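## Task

Scene 1: with the powered screwdriver, screw in the fastener on the cable lug (flat metal cable end) sitting behind the Q3 label until the motor halts by itself on torque, shown as stopped_at_torque=1 in a result. Every other screw must stay as it was at the start. Once it has stopped, do not rotate or shift that screw again. If any screw was pressed in instead of turned, unscrew it completely and drive it home again by turning. The torque limit begins at its minimum, where the motor may quit before the screw is really tight, so raise it if needed. Finally lift the key well clear above the screw head, release, and move away.

## Robot and tools

Robot: a single six-joint UR3e-type arm (shoulder pan, shoulder lift, elbow, wrist 1, wrist 2, wrist 3) carrying a powered screwdriver: a hex key surrounded by a thin vacuum sleeve that can hold a screw. The tool point is the tip of the key when unloaded; the key points along the tool point's +z axis and can be pushed back up to 12 mm. A flat block about 9 cm from the last joint's axis sticks out toward the tool's -y side and rotates with it, so watch its clearance.

Frames: the scene frame has its origin on the table top below the arm base, +z up, and +y to the left when facing along +x. The base may be slightly tilted. Results print end_effector_position (m), end_effector_quat_wxyz, and linear/angular velocities (m/s, rad/s) in this frame; the printed position can be off, more so at long reach. A 'Hand target' line gives the pose the controller is currently heading for. A 'pose unreachable' line means the clearance check altered or blocked a command. Wrist force and Wrist torque lines are in the tool point's own x y z axes; the force points from a touched surface back into the arm. Expect an offset up to about 3.5 N, noise up to about 1.4 N, and saturation near 30 N per axis; 'no reading' is normal at the start.

execute_actions(actions): actions is a list of up to 15 actions. Each action is a table of up to 15 rows, one row per 1/30 s step; a shorter table repeats its final row until 15 steps (0.5 s) are done. Each row has 9 numbers in [-1, 1], in order: dx, dy, dz, rx, ry, rz, spindle, torque_limit, sleeve_vacuum. The first six are an offset (not a pose) from the tool point's measured pose at the start of that action, expressed in the tool point's own axes; every row refers back to that same starting pose, not to the row before. For the first action of a call the start is the last pose a result reported. Scale: 1.0 equals 0.6 m or 180 degrees; rx, ry, rz form one rotation vector. Only if stiffness control is granted, 6 extra numbers 0 to 1 may follow, one gain scale per joint in Joint positions order. An empty list just returns state and images.

Motion limits: each step the commanded pose is clipped to within 100 mm and 16 degrees of the measured pose, and the arm then only continues as far as that last clipped pose, so large moves need several actions. Commands lag about 0.17 s. Position wins over orientation if both cannot be met. The elbow cannot fully straighten.

Screwdriver numbers: spindle +1 turns clockwise at 500 rpm (drives in), -1 the same speed backwards; 0.5 s spin-up. The last spindle value persists across actions and while you are composing a reply, and the arm does not advance with the screw then, so finish actions with spindle 0. torque_limit maps -1 to 0.3 N m and +1 to 1.2 N m linearly. sleeve_vacuum above 0.01 holds a screw; anything else releases it. torque_limit and sleeve_vacuum also persist.

Engaging and driving: place the tool point on the screw axis, 2 mm under the top of the head, and rotate slowly with spindle between -0.2 and 0.2 (negative seats the key without advancing the screw, positive also drives). While the screw turns, feed the arm forward 0.7 mm per turn. The motor halts at 95 % of the torque limit (lower when spindle is under 0.02), whether seated or jammed, and stopped_at_torque becomes 1. After that, positive spindle is ignored until spindle has stayed at 0 or below for 0.5 s straight.

move(target, speed, stop_force, blocking): target is one row like above (9 numbers, up to 15 with stiffness), an offset in tool axes from the pose in the latest result that shows one; tool numbers are applied at the start. speed 0.002 to 0.5 m/s (default 0.25), rotation up to twice that in rad/s. The straight path lasts 0.5 to 10 s and is cut off at 10 s. It ignores obstacles, and actual speed can exceed the setting. Optional stop_force 5 to 24 N (not in the first 0.2 s) ends the path when the wrist reads that much extra resistance along the target direction for 2 steps or saturates; the arm backs up 2 steps and holds, and may briefly press harder. Use it only for slow, non-rotating approaches; omit it when leaving a surface. blocking=false returns after 0.5 s (not allowed with stop_force); poll with wait(0); no other motion until it ends. The 'move:' line reports done, contact, off_target, moving, held or fault, plus limits=paced (clipped) or limits=held, and the distance to target.

wait(seconds 0 to 10) lets time pass holding the last command. stop() brakes a running move; the spindle keeps going. zoom_image(camera, region [x0, y0, x1, y1], at most 504x504) enlarges part of cam_head_left, cam_head_right, cam_high, cam_low or cam_wrist (all 504x504). read_manual(section 'licences') gives legal text only. finished_scene(scene 1 or 2) ends that scene irreversibly and reveals the next task.

Avoid: any target past a firm contact (the arm is stiff); joint torque reaching its limit (pan and lift 50.2, elbow 26, wrists 8.37 N m) or 150 N outside force, either of which halts the arm for 10 s and drops the rest of the call; motor temperatures near 85 °C (warning from 70 °C); pushing screws in; leaving the spindle running; drops, slams, hard knocks, and anything falling off the table, which fails the scene.

Each tool is called after "Request:" as name([rows], argument=value, ...), one row to a line, values as JSON.

## Session

Request:
execute_actions(actions=[])

Scene clock: 0.00 s.
end_effector_position=(+0.3115, +0.0798, +0.1345) sleeve_vacuum_kpa=0 screw_detected=0 stopped_at_torque=0 turns=0.00 end_effector_quat_wxyz=(-0.008, +0.716, +0.622, -0.317) end_effector_velocity=(+0.000, -0.000, +0.000) end_effector_angular_velocity=(-0.000, -0.000, +0.000)
Joint positions: [-0.577 -1.582  0.669 -0.658 -1.569 -0.574]
Joint velocities: [-0. -0.  0. -0.  0. -0.]
Wrist force (N, on the end effector, along its own x y z axes, offset not removed): no reading
Wrist torque (N m, same axes, about the end effector's origin, offset not removed): no reading
Hand target: +0.311, +0.080, +0.134; -0.008, +0.716, +0.622, -0.317
Joint stiffness scale: [1. 1. 1. 1. 1. 1.]

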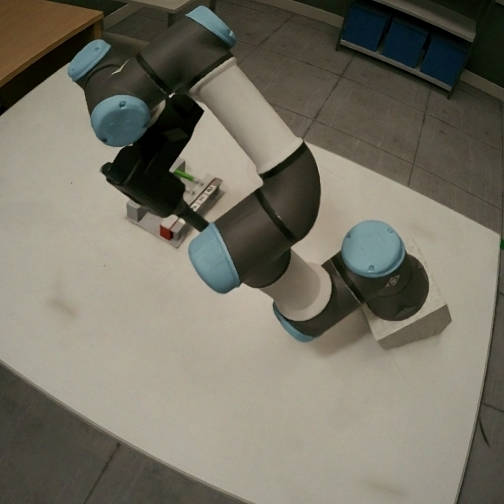

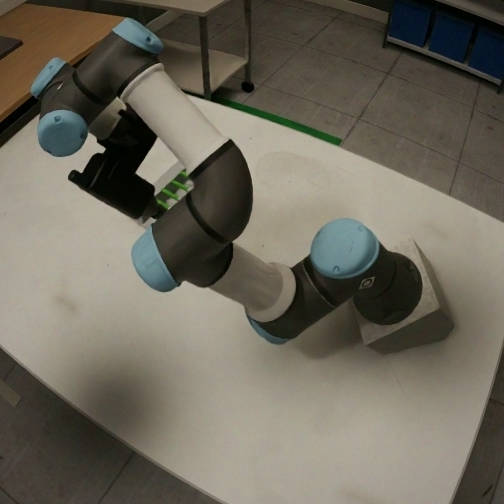

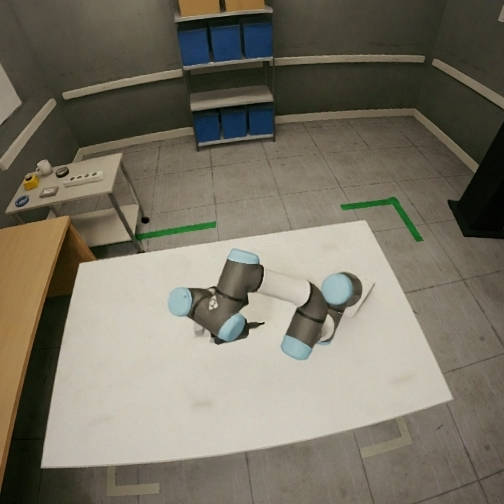

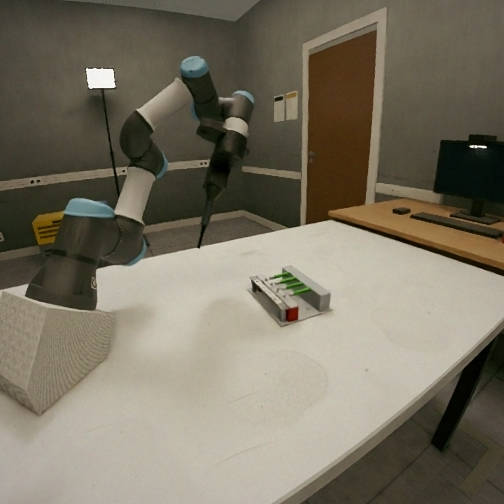

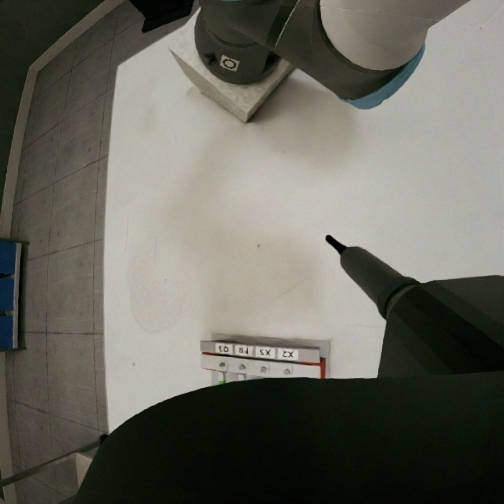

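Request:
move(target=[0,0.1,0,-0.1386,0.1515,0,0,1,0])

Scene clock: 6.03 s.
end_effector_position=(+0.3646, +0.0651, +0.1106) sleeve_vacuum_kpa=0 screw_detected=0 stopped_at_torque=0 turns=0.00 end_effector_quat_wxyz=(-0.000, +0.756, +0.655, -0.002) end_effector_velocity=(-0.000, +0.003, -0.001) end_effector_angular_velocity=(+0.010, -0.011, +0.019)
Joint positions: [-1.375 -1.864  1.347 -0.638 -1.067 -1.478]
Joint velocities: [-0.01  -0.006  0.014  0.008  0.007 -0.035]
Wrist force (N, on the end effector, along its own x y z axes, offset not removed): [3.0 2.3 2.2]
Wrist torque (N m, same axes, about the end effector's origin, offset not removed): [0.74 -0.77 -0.17]
Hand target: +0.365, +0.066, +0.110; -0.000, +0.755, +0.656, +0.000
Off the commanded pose: 0.001 m, 0 deg.
Joint stiffness scale: [1. 1. 1. 1. 1. 1.]
move: done

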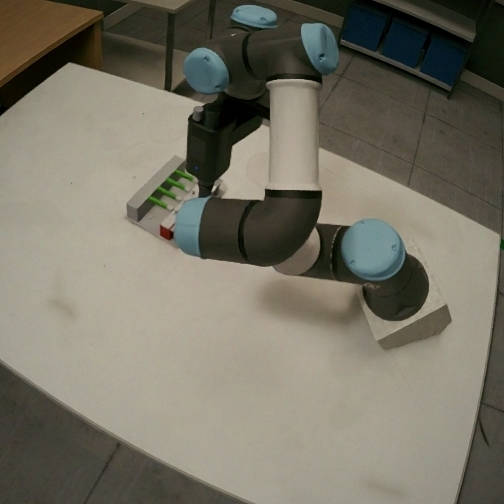

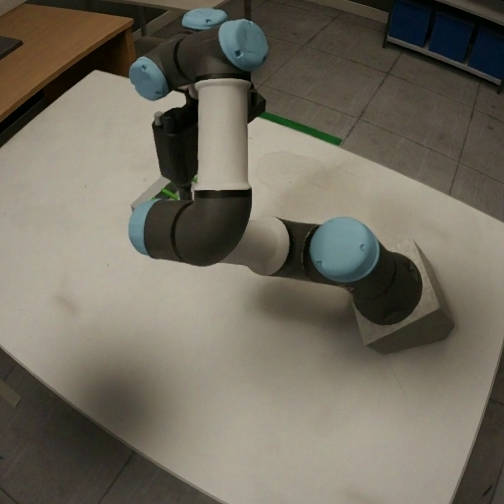

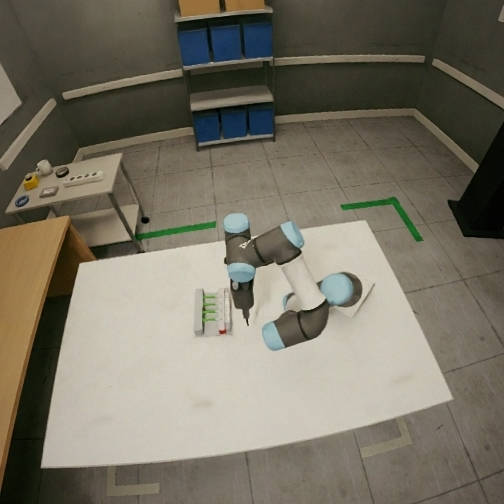

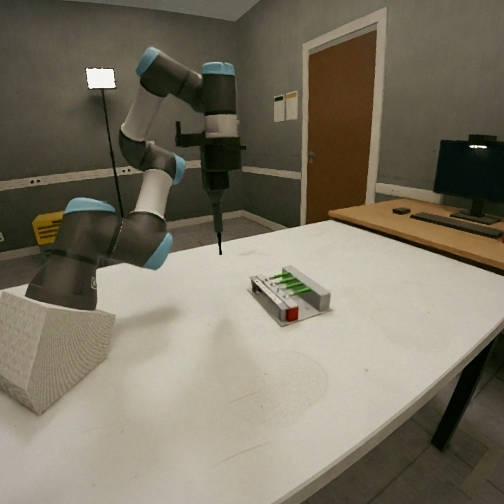

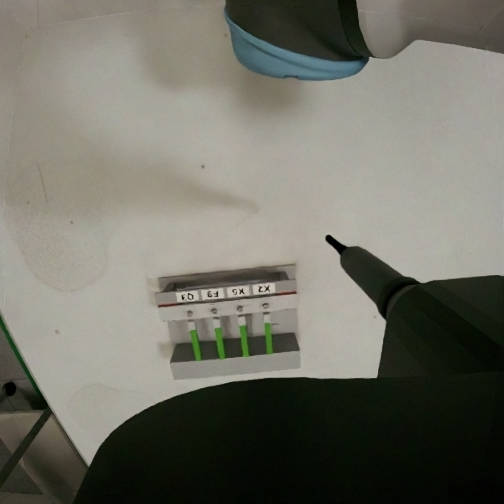

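Request:
move(target=[-0.24,0.2,0.08,0,0,0,0,1,0])

Request:
zoom_image(camera="cam_wrist", region=[260,170,400,310])

Scene clock: 10.33 s.
end_effector_position=(+0.4630, -0.0945, +0.0623) sleeve_vacuum_kpa=0 screw_detected=0 stopped_at_torque=0 turns=0.00 end_effector_quat_wxyz=(+0.001, +0.755, +0.656, -0.001) end_effector_velocity=(+0.001, -0.002, +0.001) end_effector_angular_velocity=(-0.000, +0.013, -0.005)
Joint positions: [-1.064 -1.118  0.882 -1.105 -0.963 -1.131]
Joint velocities: [ 0.007  0.028 -0.057  0.028 -0.011  0.011]
Wrist force (N, on the end effector, along its own x y z axes, offset not removed): [0.2 -1.0 2.0]
Wrist torque (N m, same axes, about the end effector's origin, offset not removed): [-0.36 0.14 0.12]
Hand target: +0.463, -0.094, +0.063; -0.000, +0.756, +0.655, -0.002
Off the commanded pose: 0.000 m, 0 deg.
Joint stiffness scale: [1. 1. 1. 1. 1. 1.]
move: done

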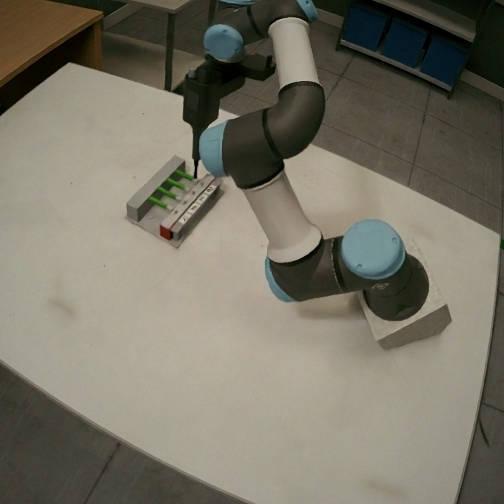

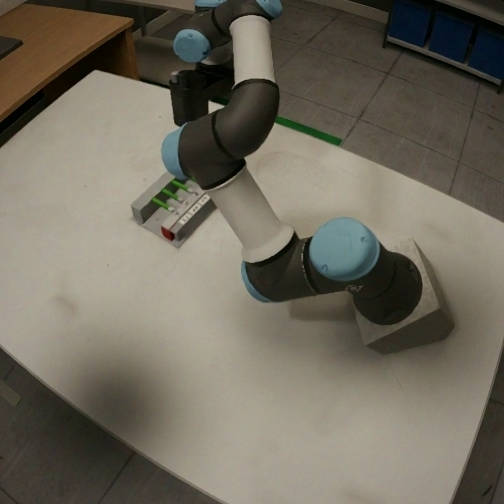

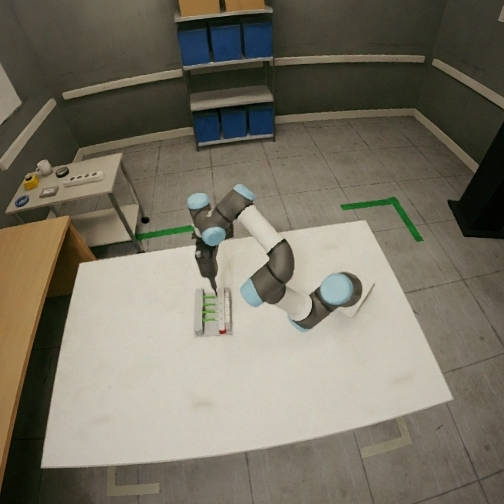

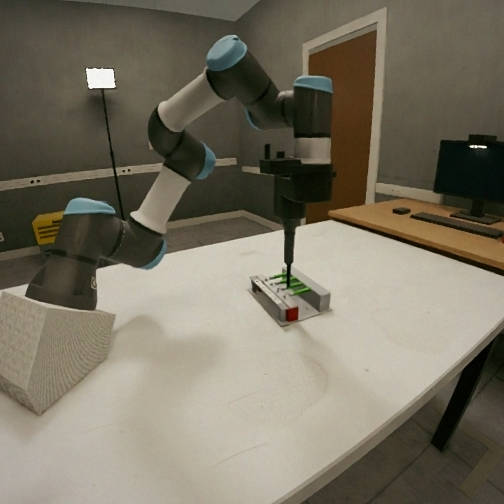

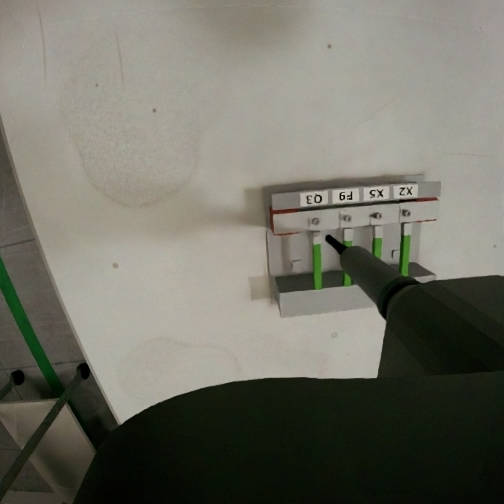

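Region (260, 170, 400, 310) of cam_wrist's 504x504 image, scaled by 3.600, with more detail than that image has.

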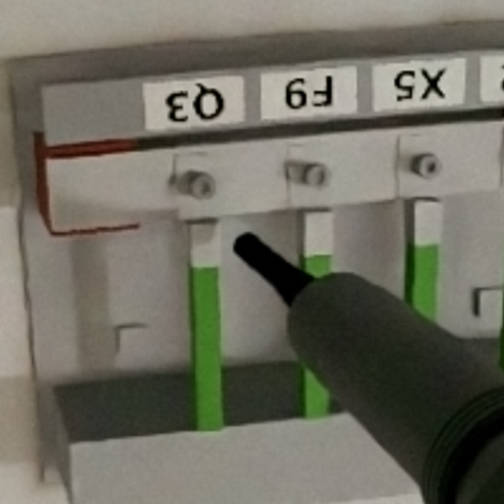

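Request:
move(target=[-0.006,-0.014,0.02,0,0,0,0,1,0], speed=0.05)

Request:
zoom_image(camera="cam_wrist", region=[290,200,360,270])

Request:
zoom_image(camera="cam_low", region=[240,250,340,330])

Request:
zoom_image(camera="cam_head_left", region=[150,150,250,250])

Scene clock: 15.97 s.
end_effector_position=(+0.4540, -0.0959, +0.0505) sleeve_vacuum_kpa=0 screw_detected=0 stopped_at_torque=0 turns=0.00 end_effector_quat_wxyz=(-0.001, +0.756, +0.655, -0.001) end_effector_velocity=(-0.000, -0.004, -0.002) end_effector_angular_velocity=(-0.011, -0.005, +0.007)
Joint positions: [-1.064 -1.149  0.995 -1.183 -0.965 -1.132]
Joint velocities: [-0.002 -0.012  0.029 -0.031  0.001 -0.001]
Wrist force (N, on the end effector, along its own x y z axes, offset not removed): [1.6 2.3 2.1]
Wrist torque (N m, same axes, about the end effector's origin, offset not removed): [0.62 -0.40 -0.13]
Hand target: +0.454, -0.097, +0.050; +0.001, +0.755, +0.656, -0.001
Off the commanded pose: 0.001 m, 0 deg.
Joint stiffness scale: [1. 1. 1. 1. 1. 1.]
move: done

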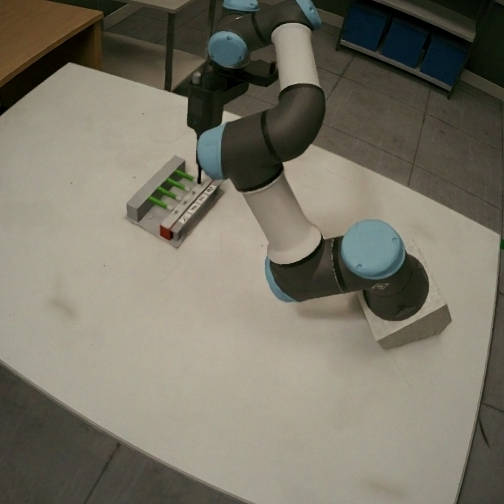

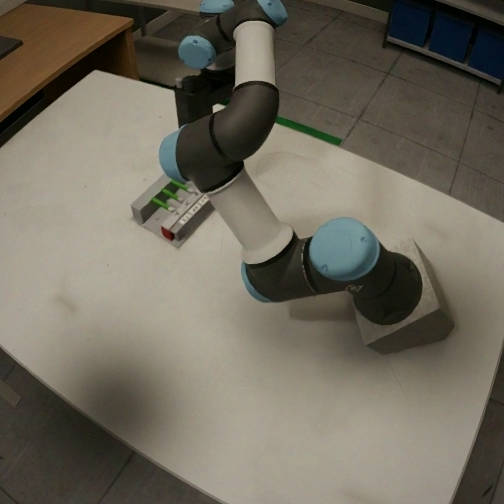

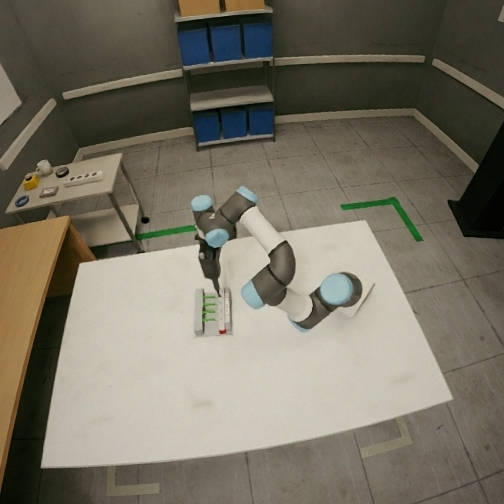

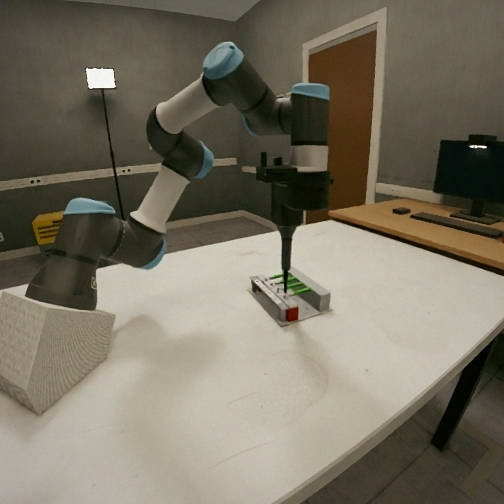

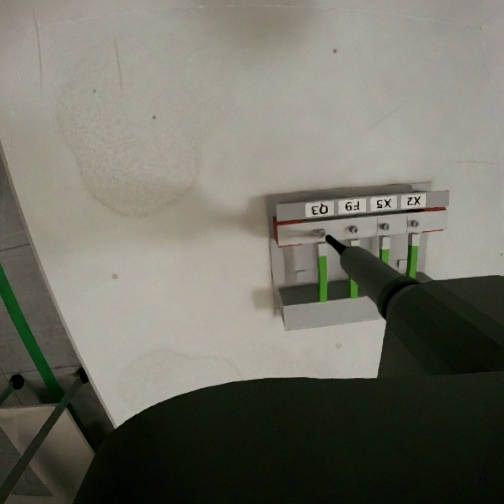

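Region (290, 200, 360, 270) of cam_wrist's 504x504 image, scaled by 7.200, with more detail than that image has.

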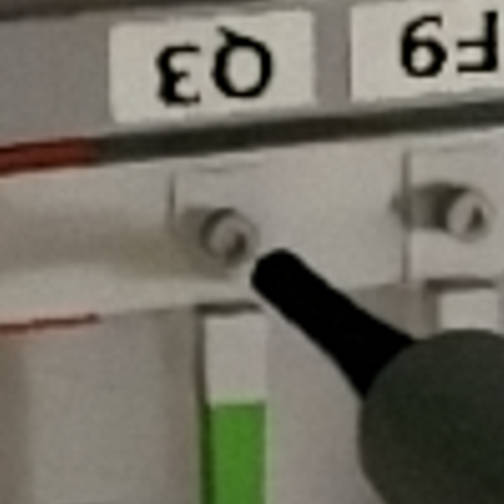

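Region (240, 250, 340, 330) of cam_low's 504x504 image, scaled by 5.040, with more detail than that image has; it fills the top 403 rows of this view, and the rest is white.

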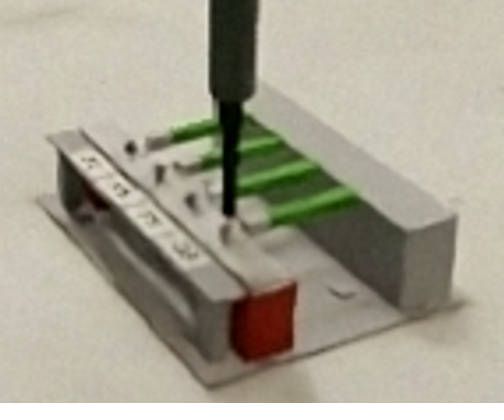

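Region (150, 150, 250, 250) of cam_head_left's 504x504 image, scaled by 5.040, with more detail than that image has.

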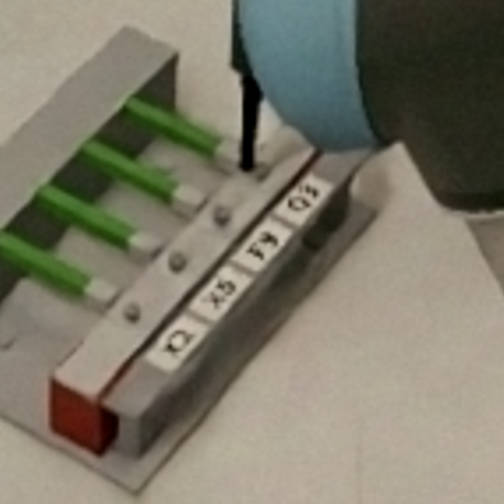

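Request:
move(target=[-0.0068,-0.0055,-0.002,0,0,0,0,1,0], speed=0.02)

Request:
zoom_image(camera="cam_wrist", region=[290,200,360,270])

Request:
zoom_image(camera="cam_low", region=[260,265,310,315])

Request:
zoom_image(camera="cam_head_left", region=[170,155,230,215])

Scene clock: 21.10 s.
end_effector_position=(+0.4518, -0.0993, +0.0518) sleeve_vacuum_kpa=0 screw_detected=0 stopped_at_torque=0 turns=0.00 end_effector_quat_wxyz=(+0.001, +0.756, +0.655, -0.001) end_effector_velocity=(-0.003, -0.002, +0.001) end_effector_angular_velocity=(+0.002, +0.002, +0.001)
Joint positions: [-1.074 -1.149  0.999 -1.184 -0.966 -1.142]
Joint velocities: [-0.008  0.003 -0.     0.007 -0.003 -0.013]
Wrist force (N, on the end effector, along its own x y z axes, offset not removed): [1.4 -0.5 3.3]
Wrist torque (N m, same axes, about the end effector's origin, offset not removed): [-0.13 -0.22 -0.03]
Hand target: +0.450, -0.099, +0.052; -0.001, +0.756, +0.655, -0.001
Off the commanded pose: 0.002 m, 0 deg.
Joint stiffness scale: [1. 1. 1. 1. 1. 1.]
move: done

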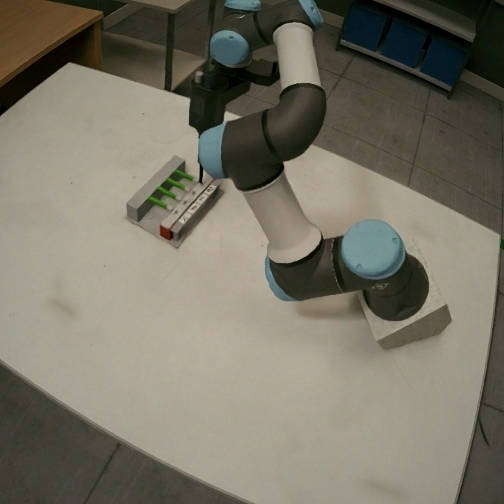

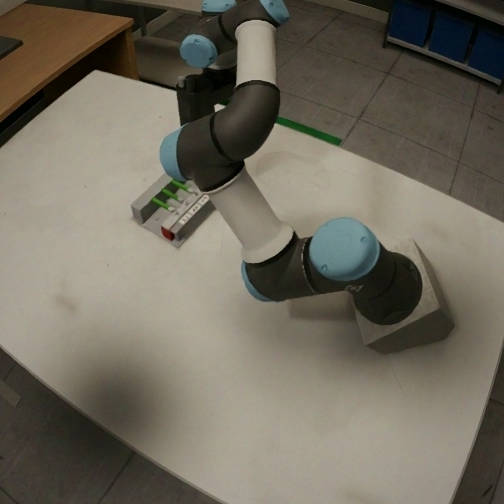

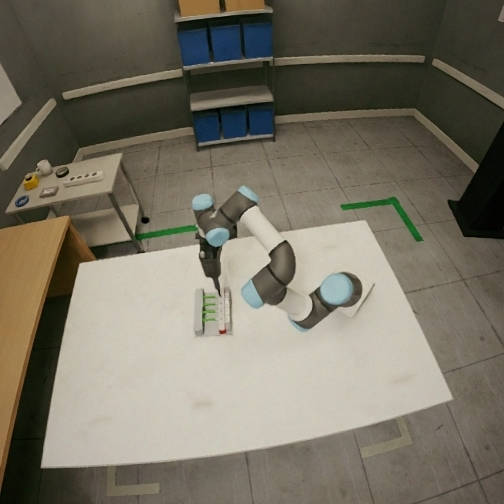

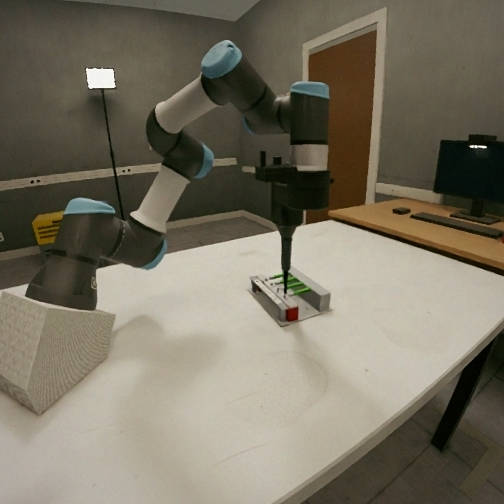

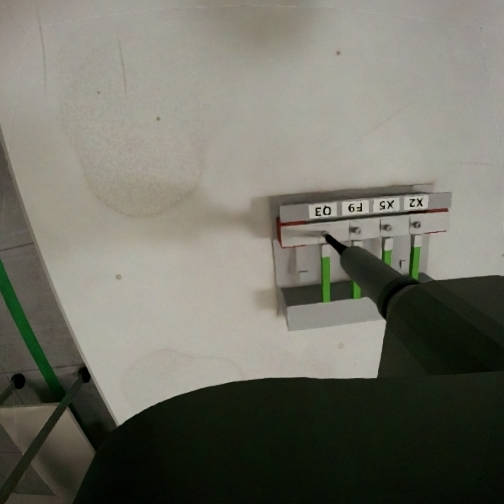

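Region (290, 200, 360, 270) of cam_wrist's 504x504 image, scaled by 7.200, with more detail than that image has.

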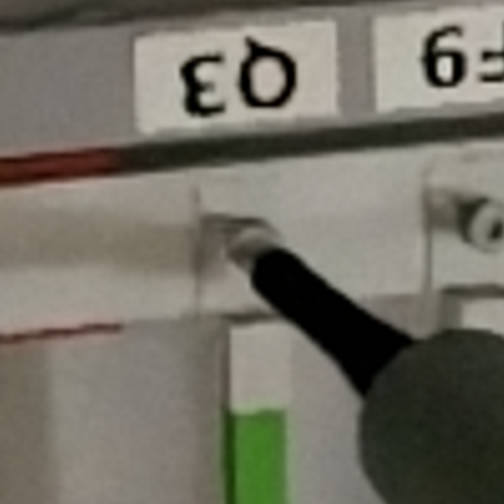

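Region (260, 265, 310, 315) of cam_low's 504x504 image, scaled by 10.080, with more detail than that image has.

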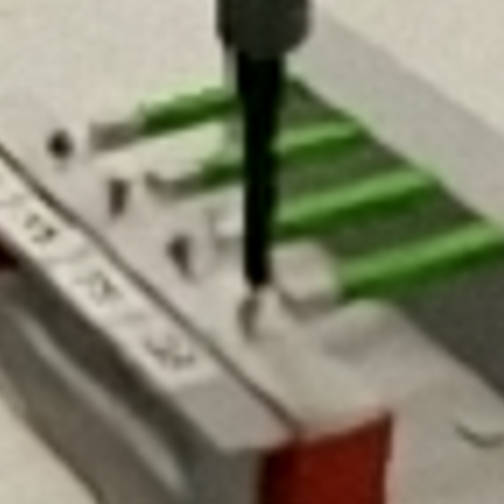

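Region (170, 155, 230, 215) of cam_head_left's 504x504 image, scaled by 8.400, with more detail than that image has.

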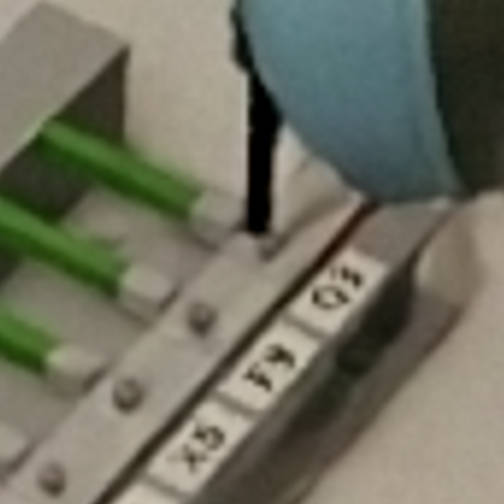

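Request:
move(target=[-0.002,-0.004,0.003,0,0,0,0,1,1], speed=0.005)

Request:
zoom_image(camera="cam_wrist", region=[290,200,360,270])

Request:
zoom_image(camera="cam_low", region=[260,265,310,315])

Request:
zoom_image(camera="cam_head_left", region=[170,155,230,215])

Scene clock: 26.50 s.
end_effector_position=(+0.4501, -0.0998, +0.0507) sleeve_vacuum_kpa=14 screw_detected=0 stopped_at_torque=0 turns=0.00 end_effector_quat_wxyz=(+0.001, +0.755, +0.655, -0.001) end_effector_velocity=(-0.001, -0.002, -0.000) end_effector_angular_velocity=(-0.006, -0.002, -0.000)
Joint positions: [-1.076 -1.155  1.015 -1.194 -0.966 -1.144]
Joint velocities: [-0.003 -0.008  0.015 -0.013 -0.     0.001]
Wrist force (N, on the end effector, along its own x y z axes, offset not removed): [0.9 0.8 -0.4]
Wrist torque (N m, same axes, about the end effector's origin, offset not removed): [0.09 0.10 0.03]
Hand target: +0.449, -0.100, +0.050; +0.001, +0.756, +0.655, -0.001
Off the commanded pose: 0.001 m, 0 deg.
Joint stiffness scale: [1. 1. 1. 1. 1. 1.]
move: done

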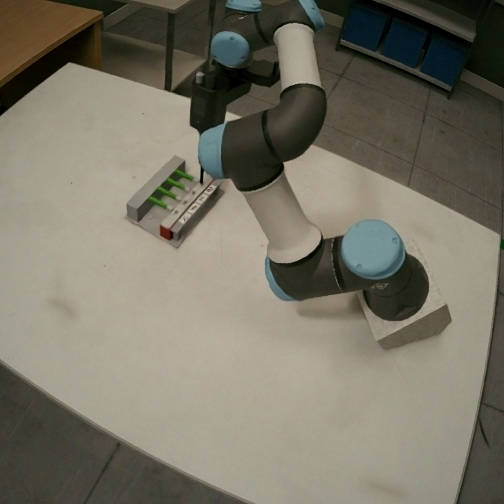

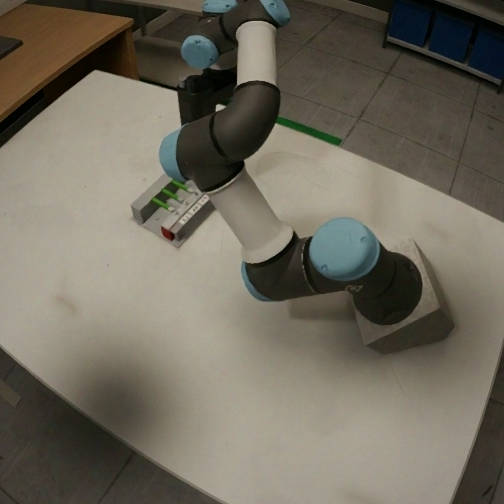

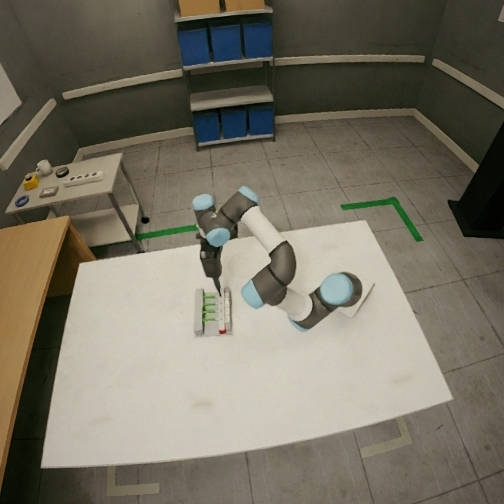

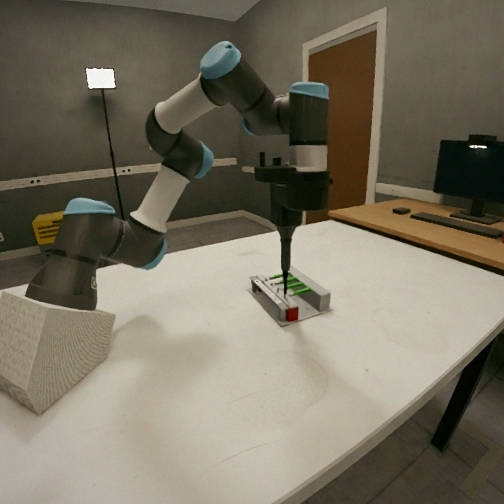

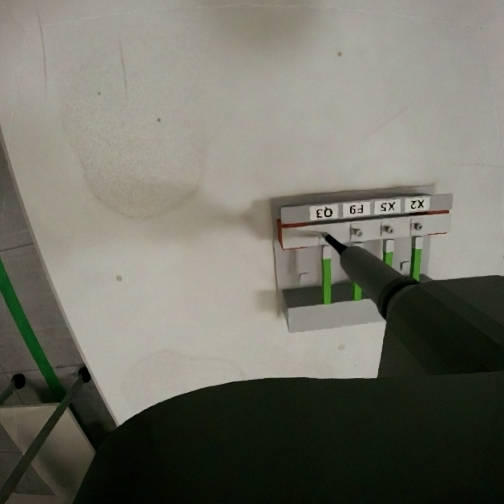

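Region (290, 200, 360, 270) of cam_wrist's 504x504 image, scaled by 7.200, with more detail than that image has.

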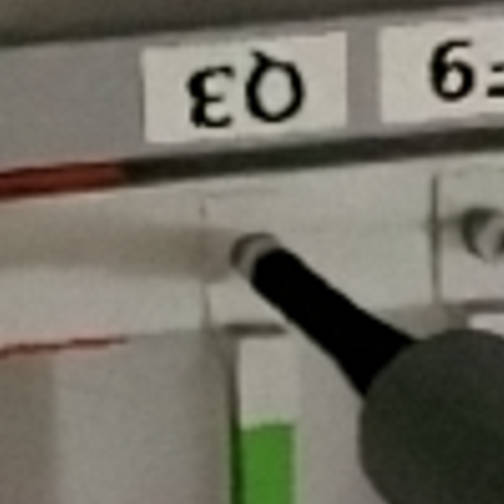

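Region (260, 265, 310, 315) of cam_low's 504x504 image, scaled by 10.080, with more detail than that image has.

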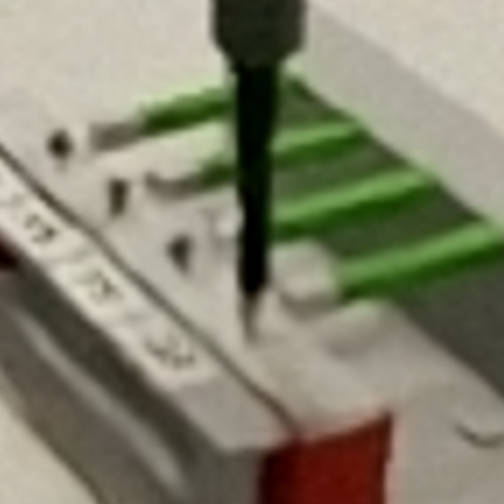

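Region (170, 155, 230, 215) of cam_head_left's 504x504 image, scaled by 8.400, with more detail than that image has.

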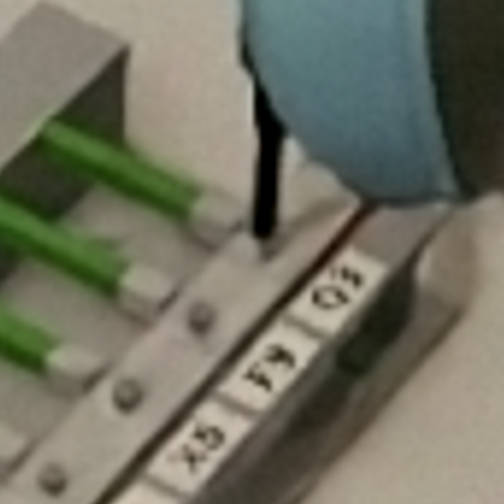

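Request:
move(target=[-0.001,-0.0013,0.012,0,0,0,0.2,1,1], speed=0.002)

Request:
zoom_image(camera="cam_wrist", region=[290,200,360,270])

Request:
zoom_image(camera="cam_low", region=[260,265,310,315])

Scene clock: 33.10 s.
end_effector_position=(+0.4498, -0.1016, +0.0455) sleeve_vacuum_kpa=14 screw_detected=0 stopped_at_torque=0 turns=6.33 end_effector_quat_wxyz=(+0.004, +0.755, +0.656, -0.002) end_effector_velocity=(+0.000, -0.000, -0.001) end_effector_angular_velocity=(-0.001, -0.001, +0.000)
Joint positions: [-1.07  -1.161  1.049 -1.232 -0.965 -1.136]
Joint velocities: [ 0.001 -0.001  0.005 -0.005  0.     0.002]
Wrist force (N, on the end effector, along its own x y z axes, offset not removed): [0.2 0.7 -5.2]
Wrist torque (N m, same axes, about the end effector's origin, offset not removed): [0.41 0.21 -0.11]
Hand target: +0.449, -0.100, +0.044; +0.001, +0.755, +0.655, -0.001
Off the commanded pose: 0.002 m, 0 deg.
Joint stiffness scale: [1. 1. 1. 1. 1. 1.]
move: done

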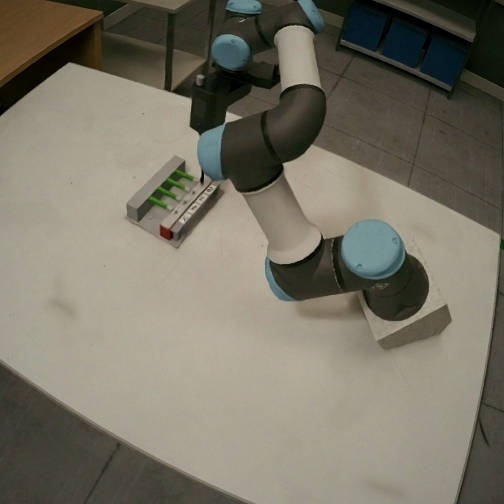

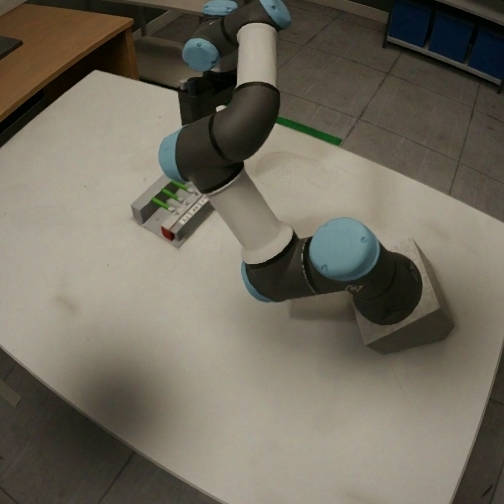

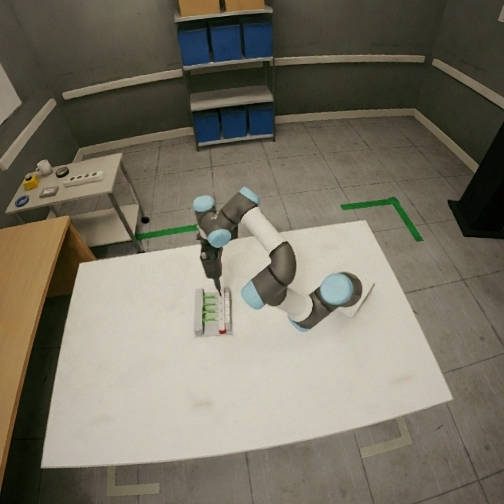

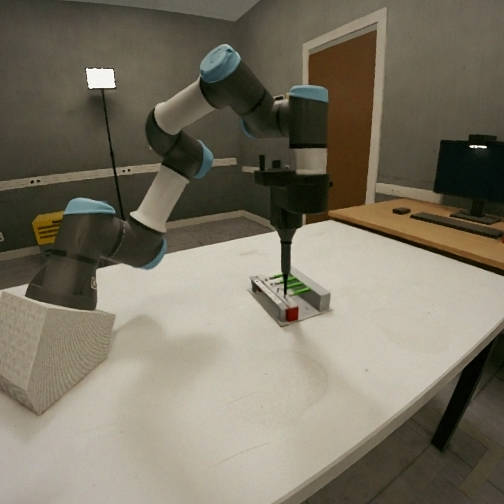

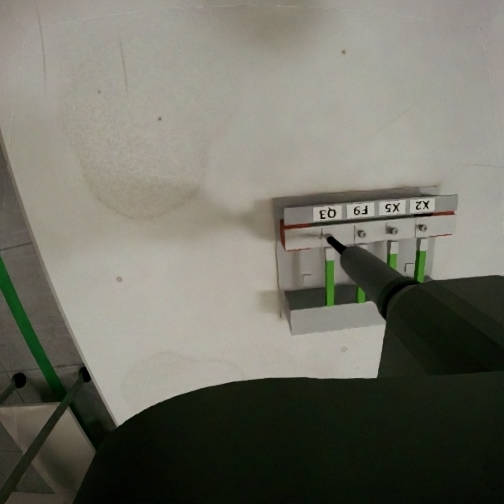

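Region (290, 200, 360, 270) of cam_wrist's 504x504 image, scaled by 7.200, with more detail than that image has.

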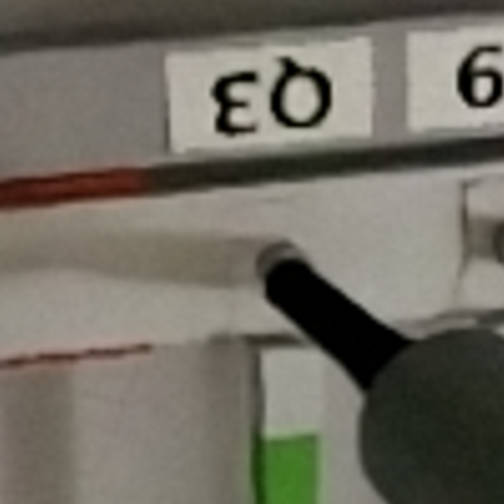

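Region (260, 265, 310, 315) of cam_low's 504x504 image, scaled by 10.080, with more detail than that image has.

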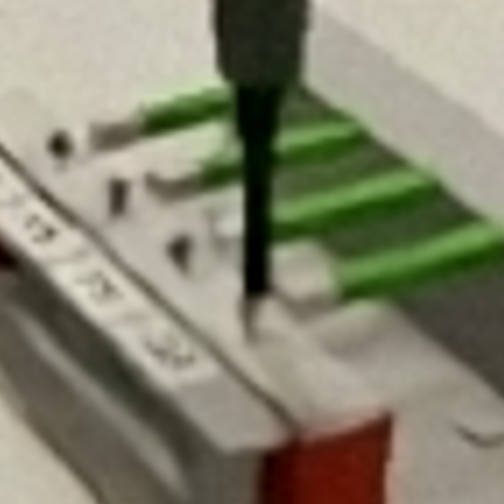

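On the head top, offset; slide in -y.

Request:
move(target=[0.0005,-0.004,-0.002,0,0,0,0.2,1,1], speed=0.002)

Request:
zoom_image(camera="cam_wrist", region=[290,200,360,270])

Request:
zoom_image(camera="cam_low", region=[260,265,310,315])

Scene clock: 36.83 s.
end_effector_position=(+0.4493, -0.1022, +0.0480) sleeve_vacuum_kpa=14 screw_detected=0 stopped_at_torque=0 turns=12.55 end_effector_quat_wxyz=(+0.007, +0.754, +0.657, -0.002) end_effector_velocity=(-0.001, +0.000, +0.000) end_effector_angular_velocity=(+0.001, -0.001, +0.001)
Joint positions: [-1.077 -1.171  1.055 -1.23  -0.964 -1.141]
Joint velocities: [-0.002 -0.002  0.004  0.001  0.    -0.003]
Wrist force (N, on the end effector, along its own x y z axes, offset not removed): [1.5 0.9 -4.3]
Wrist torque (N m, same axes, about the end effector's origin, offset not removed): [0.28 -0.30 -0.05]
Hand target: +0.447, -0.101, +0.047; +0.004, +0.755, +0.656, -0.002
Off the commanded pose: 0.003 m, 0 deg.
Joint stiffness scale: [1. 1. 1. 1. 1. 1.]
move: done

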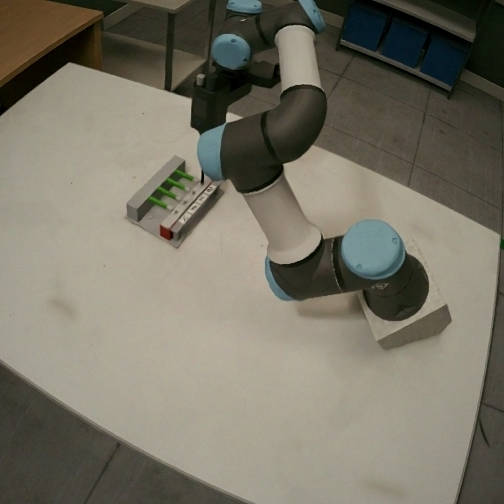

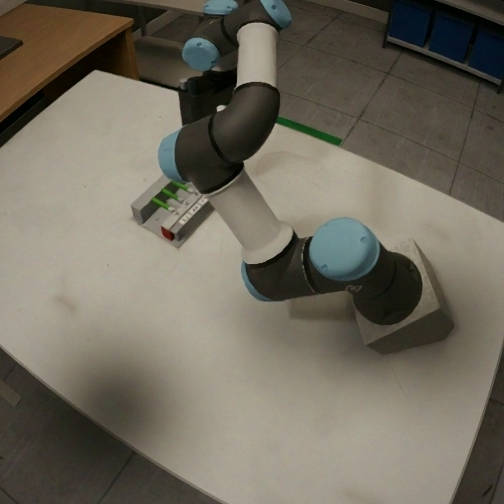

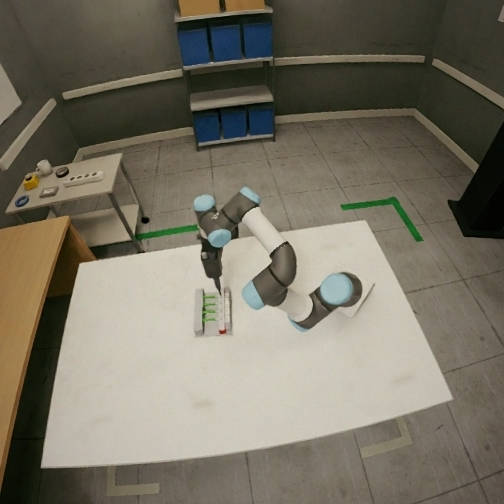

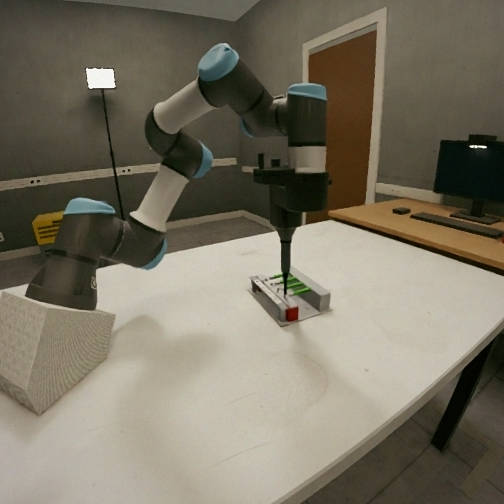

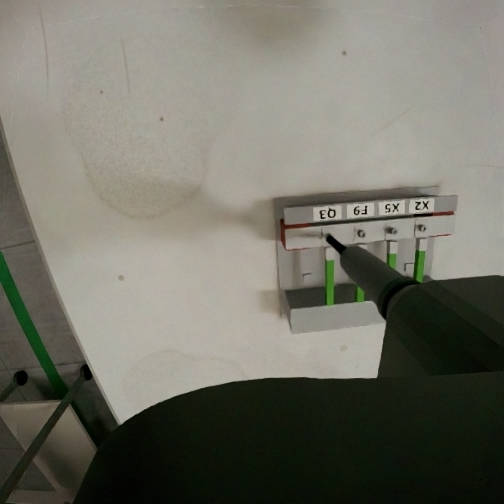

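Region (290, 200, 360, 270) of cam_wrist's 504x504 image, scaled by 7.200, with more detail than that image has.

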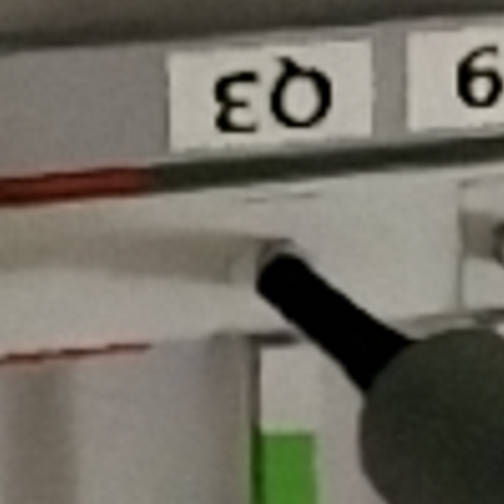

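Region (260, 265, 310, 315) of cam_low's 504x504 image, scaled by 10.080, with more detail than that image has.

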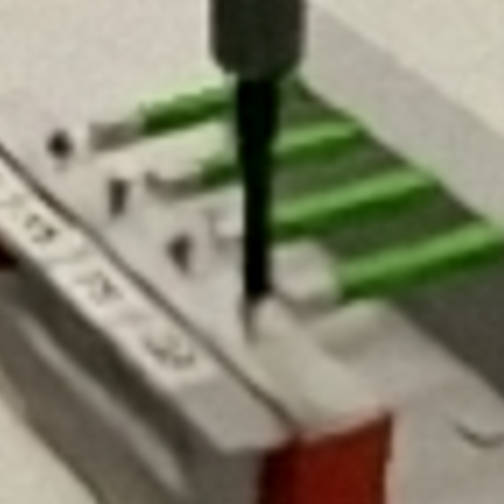

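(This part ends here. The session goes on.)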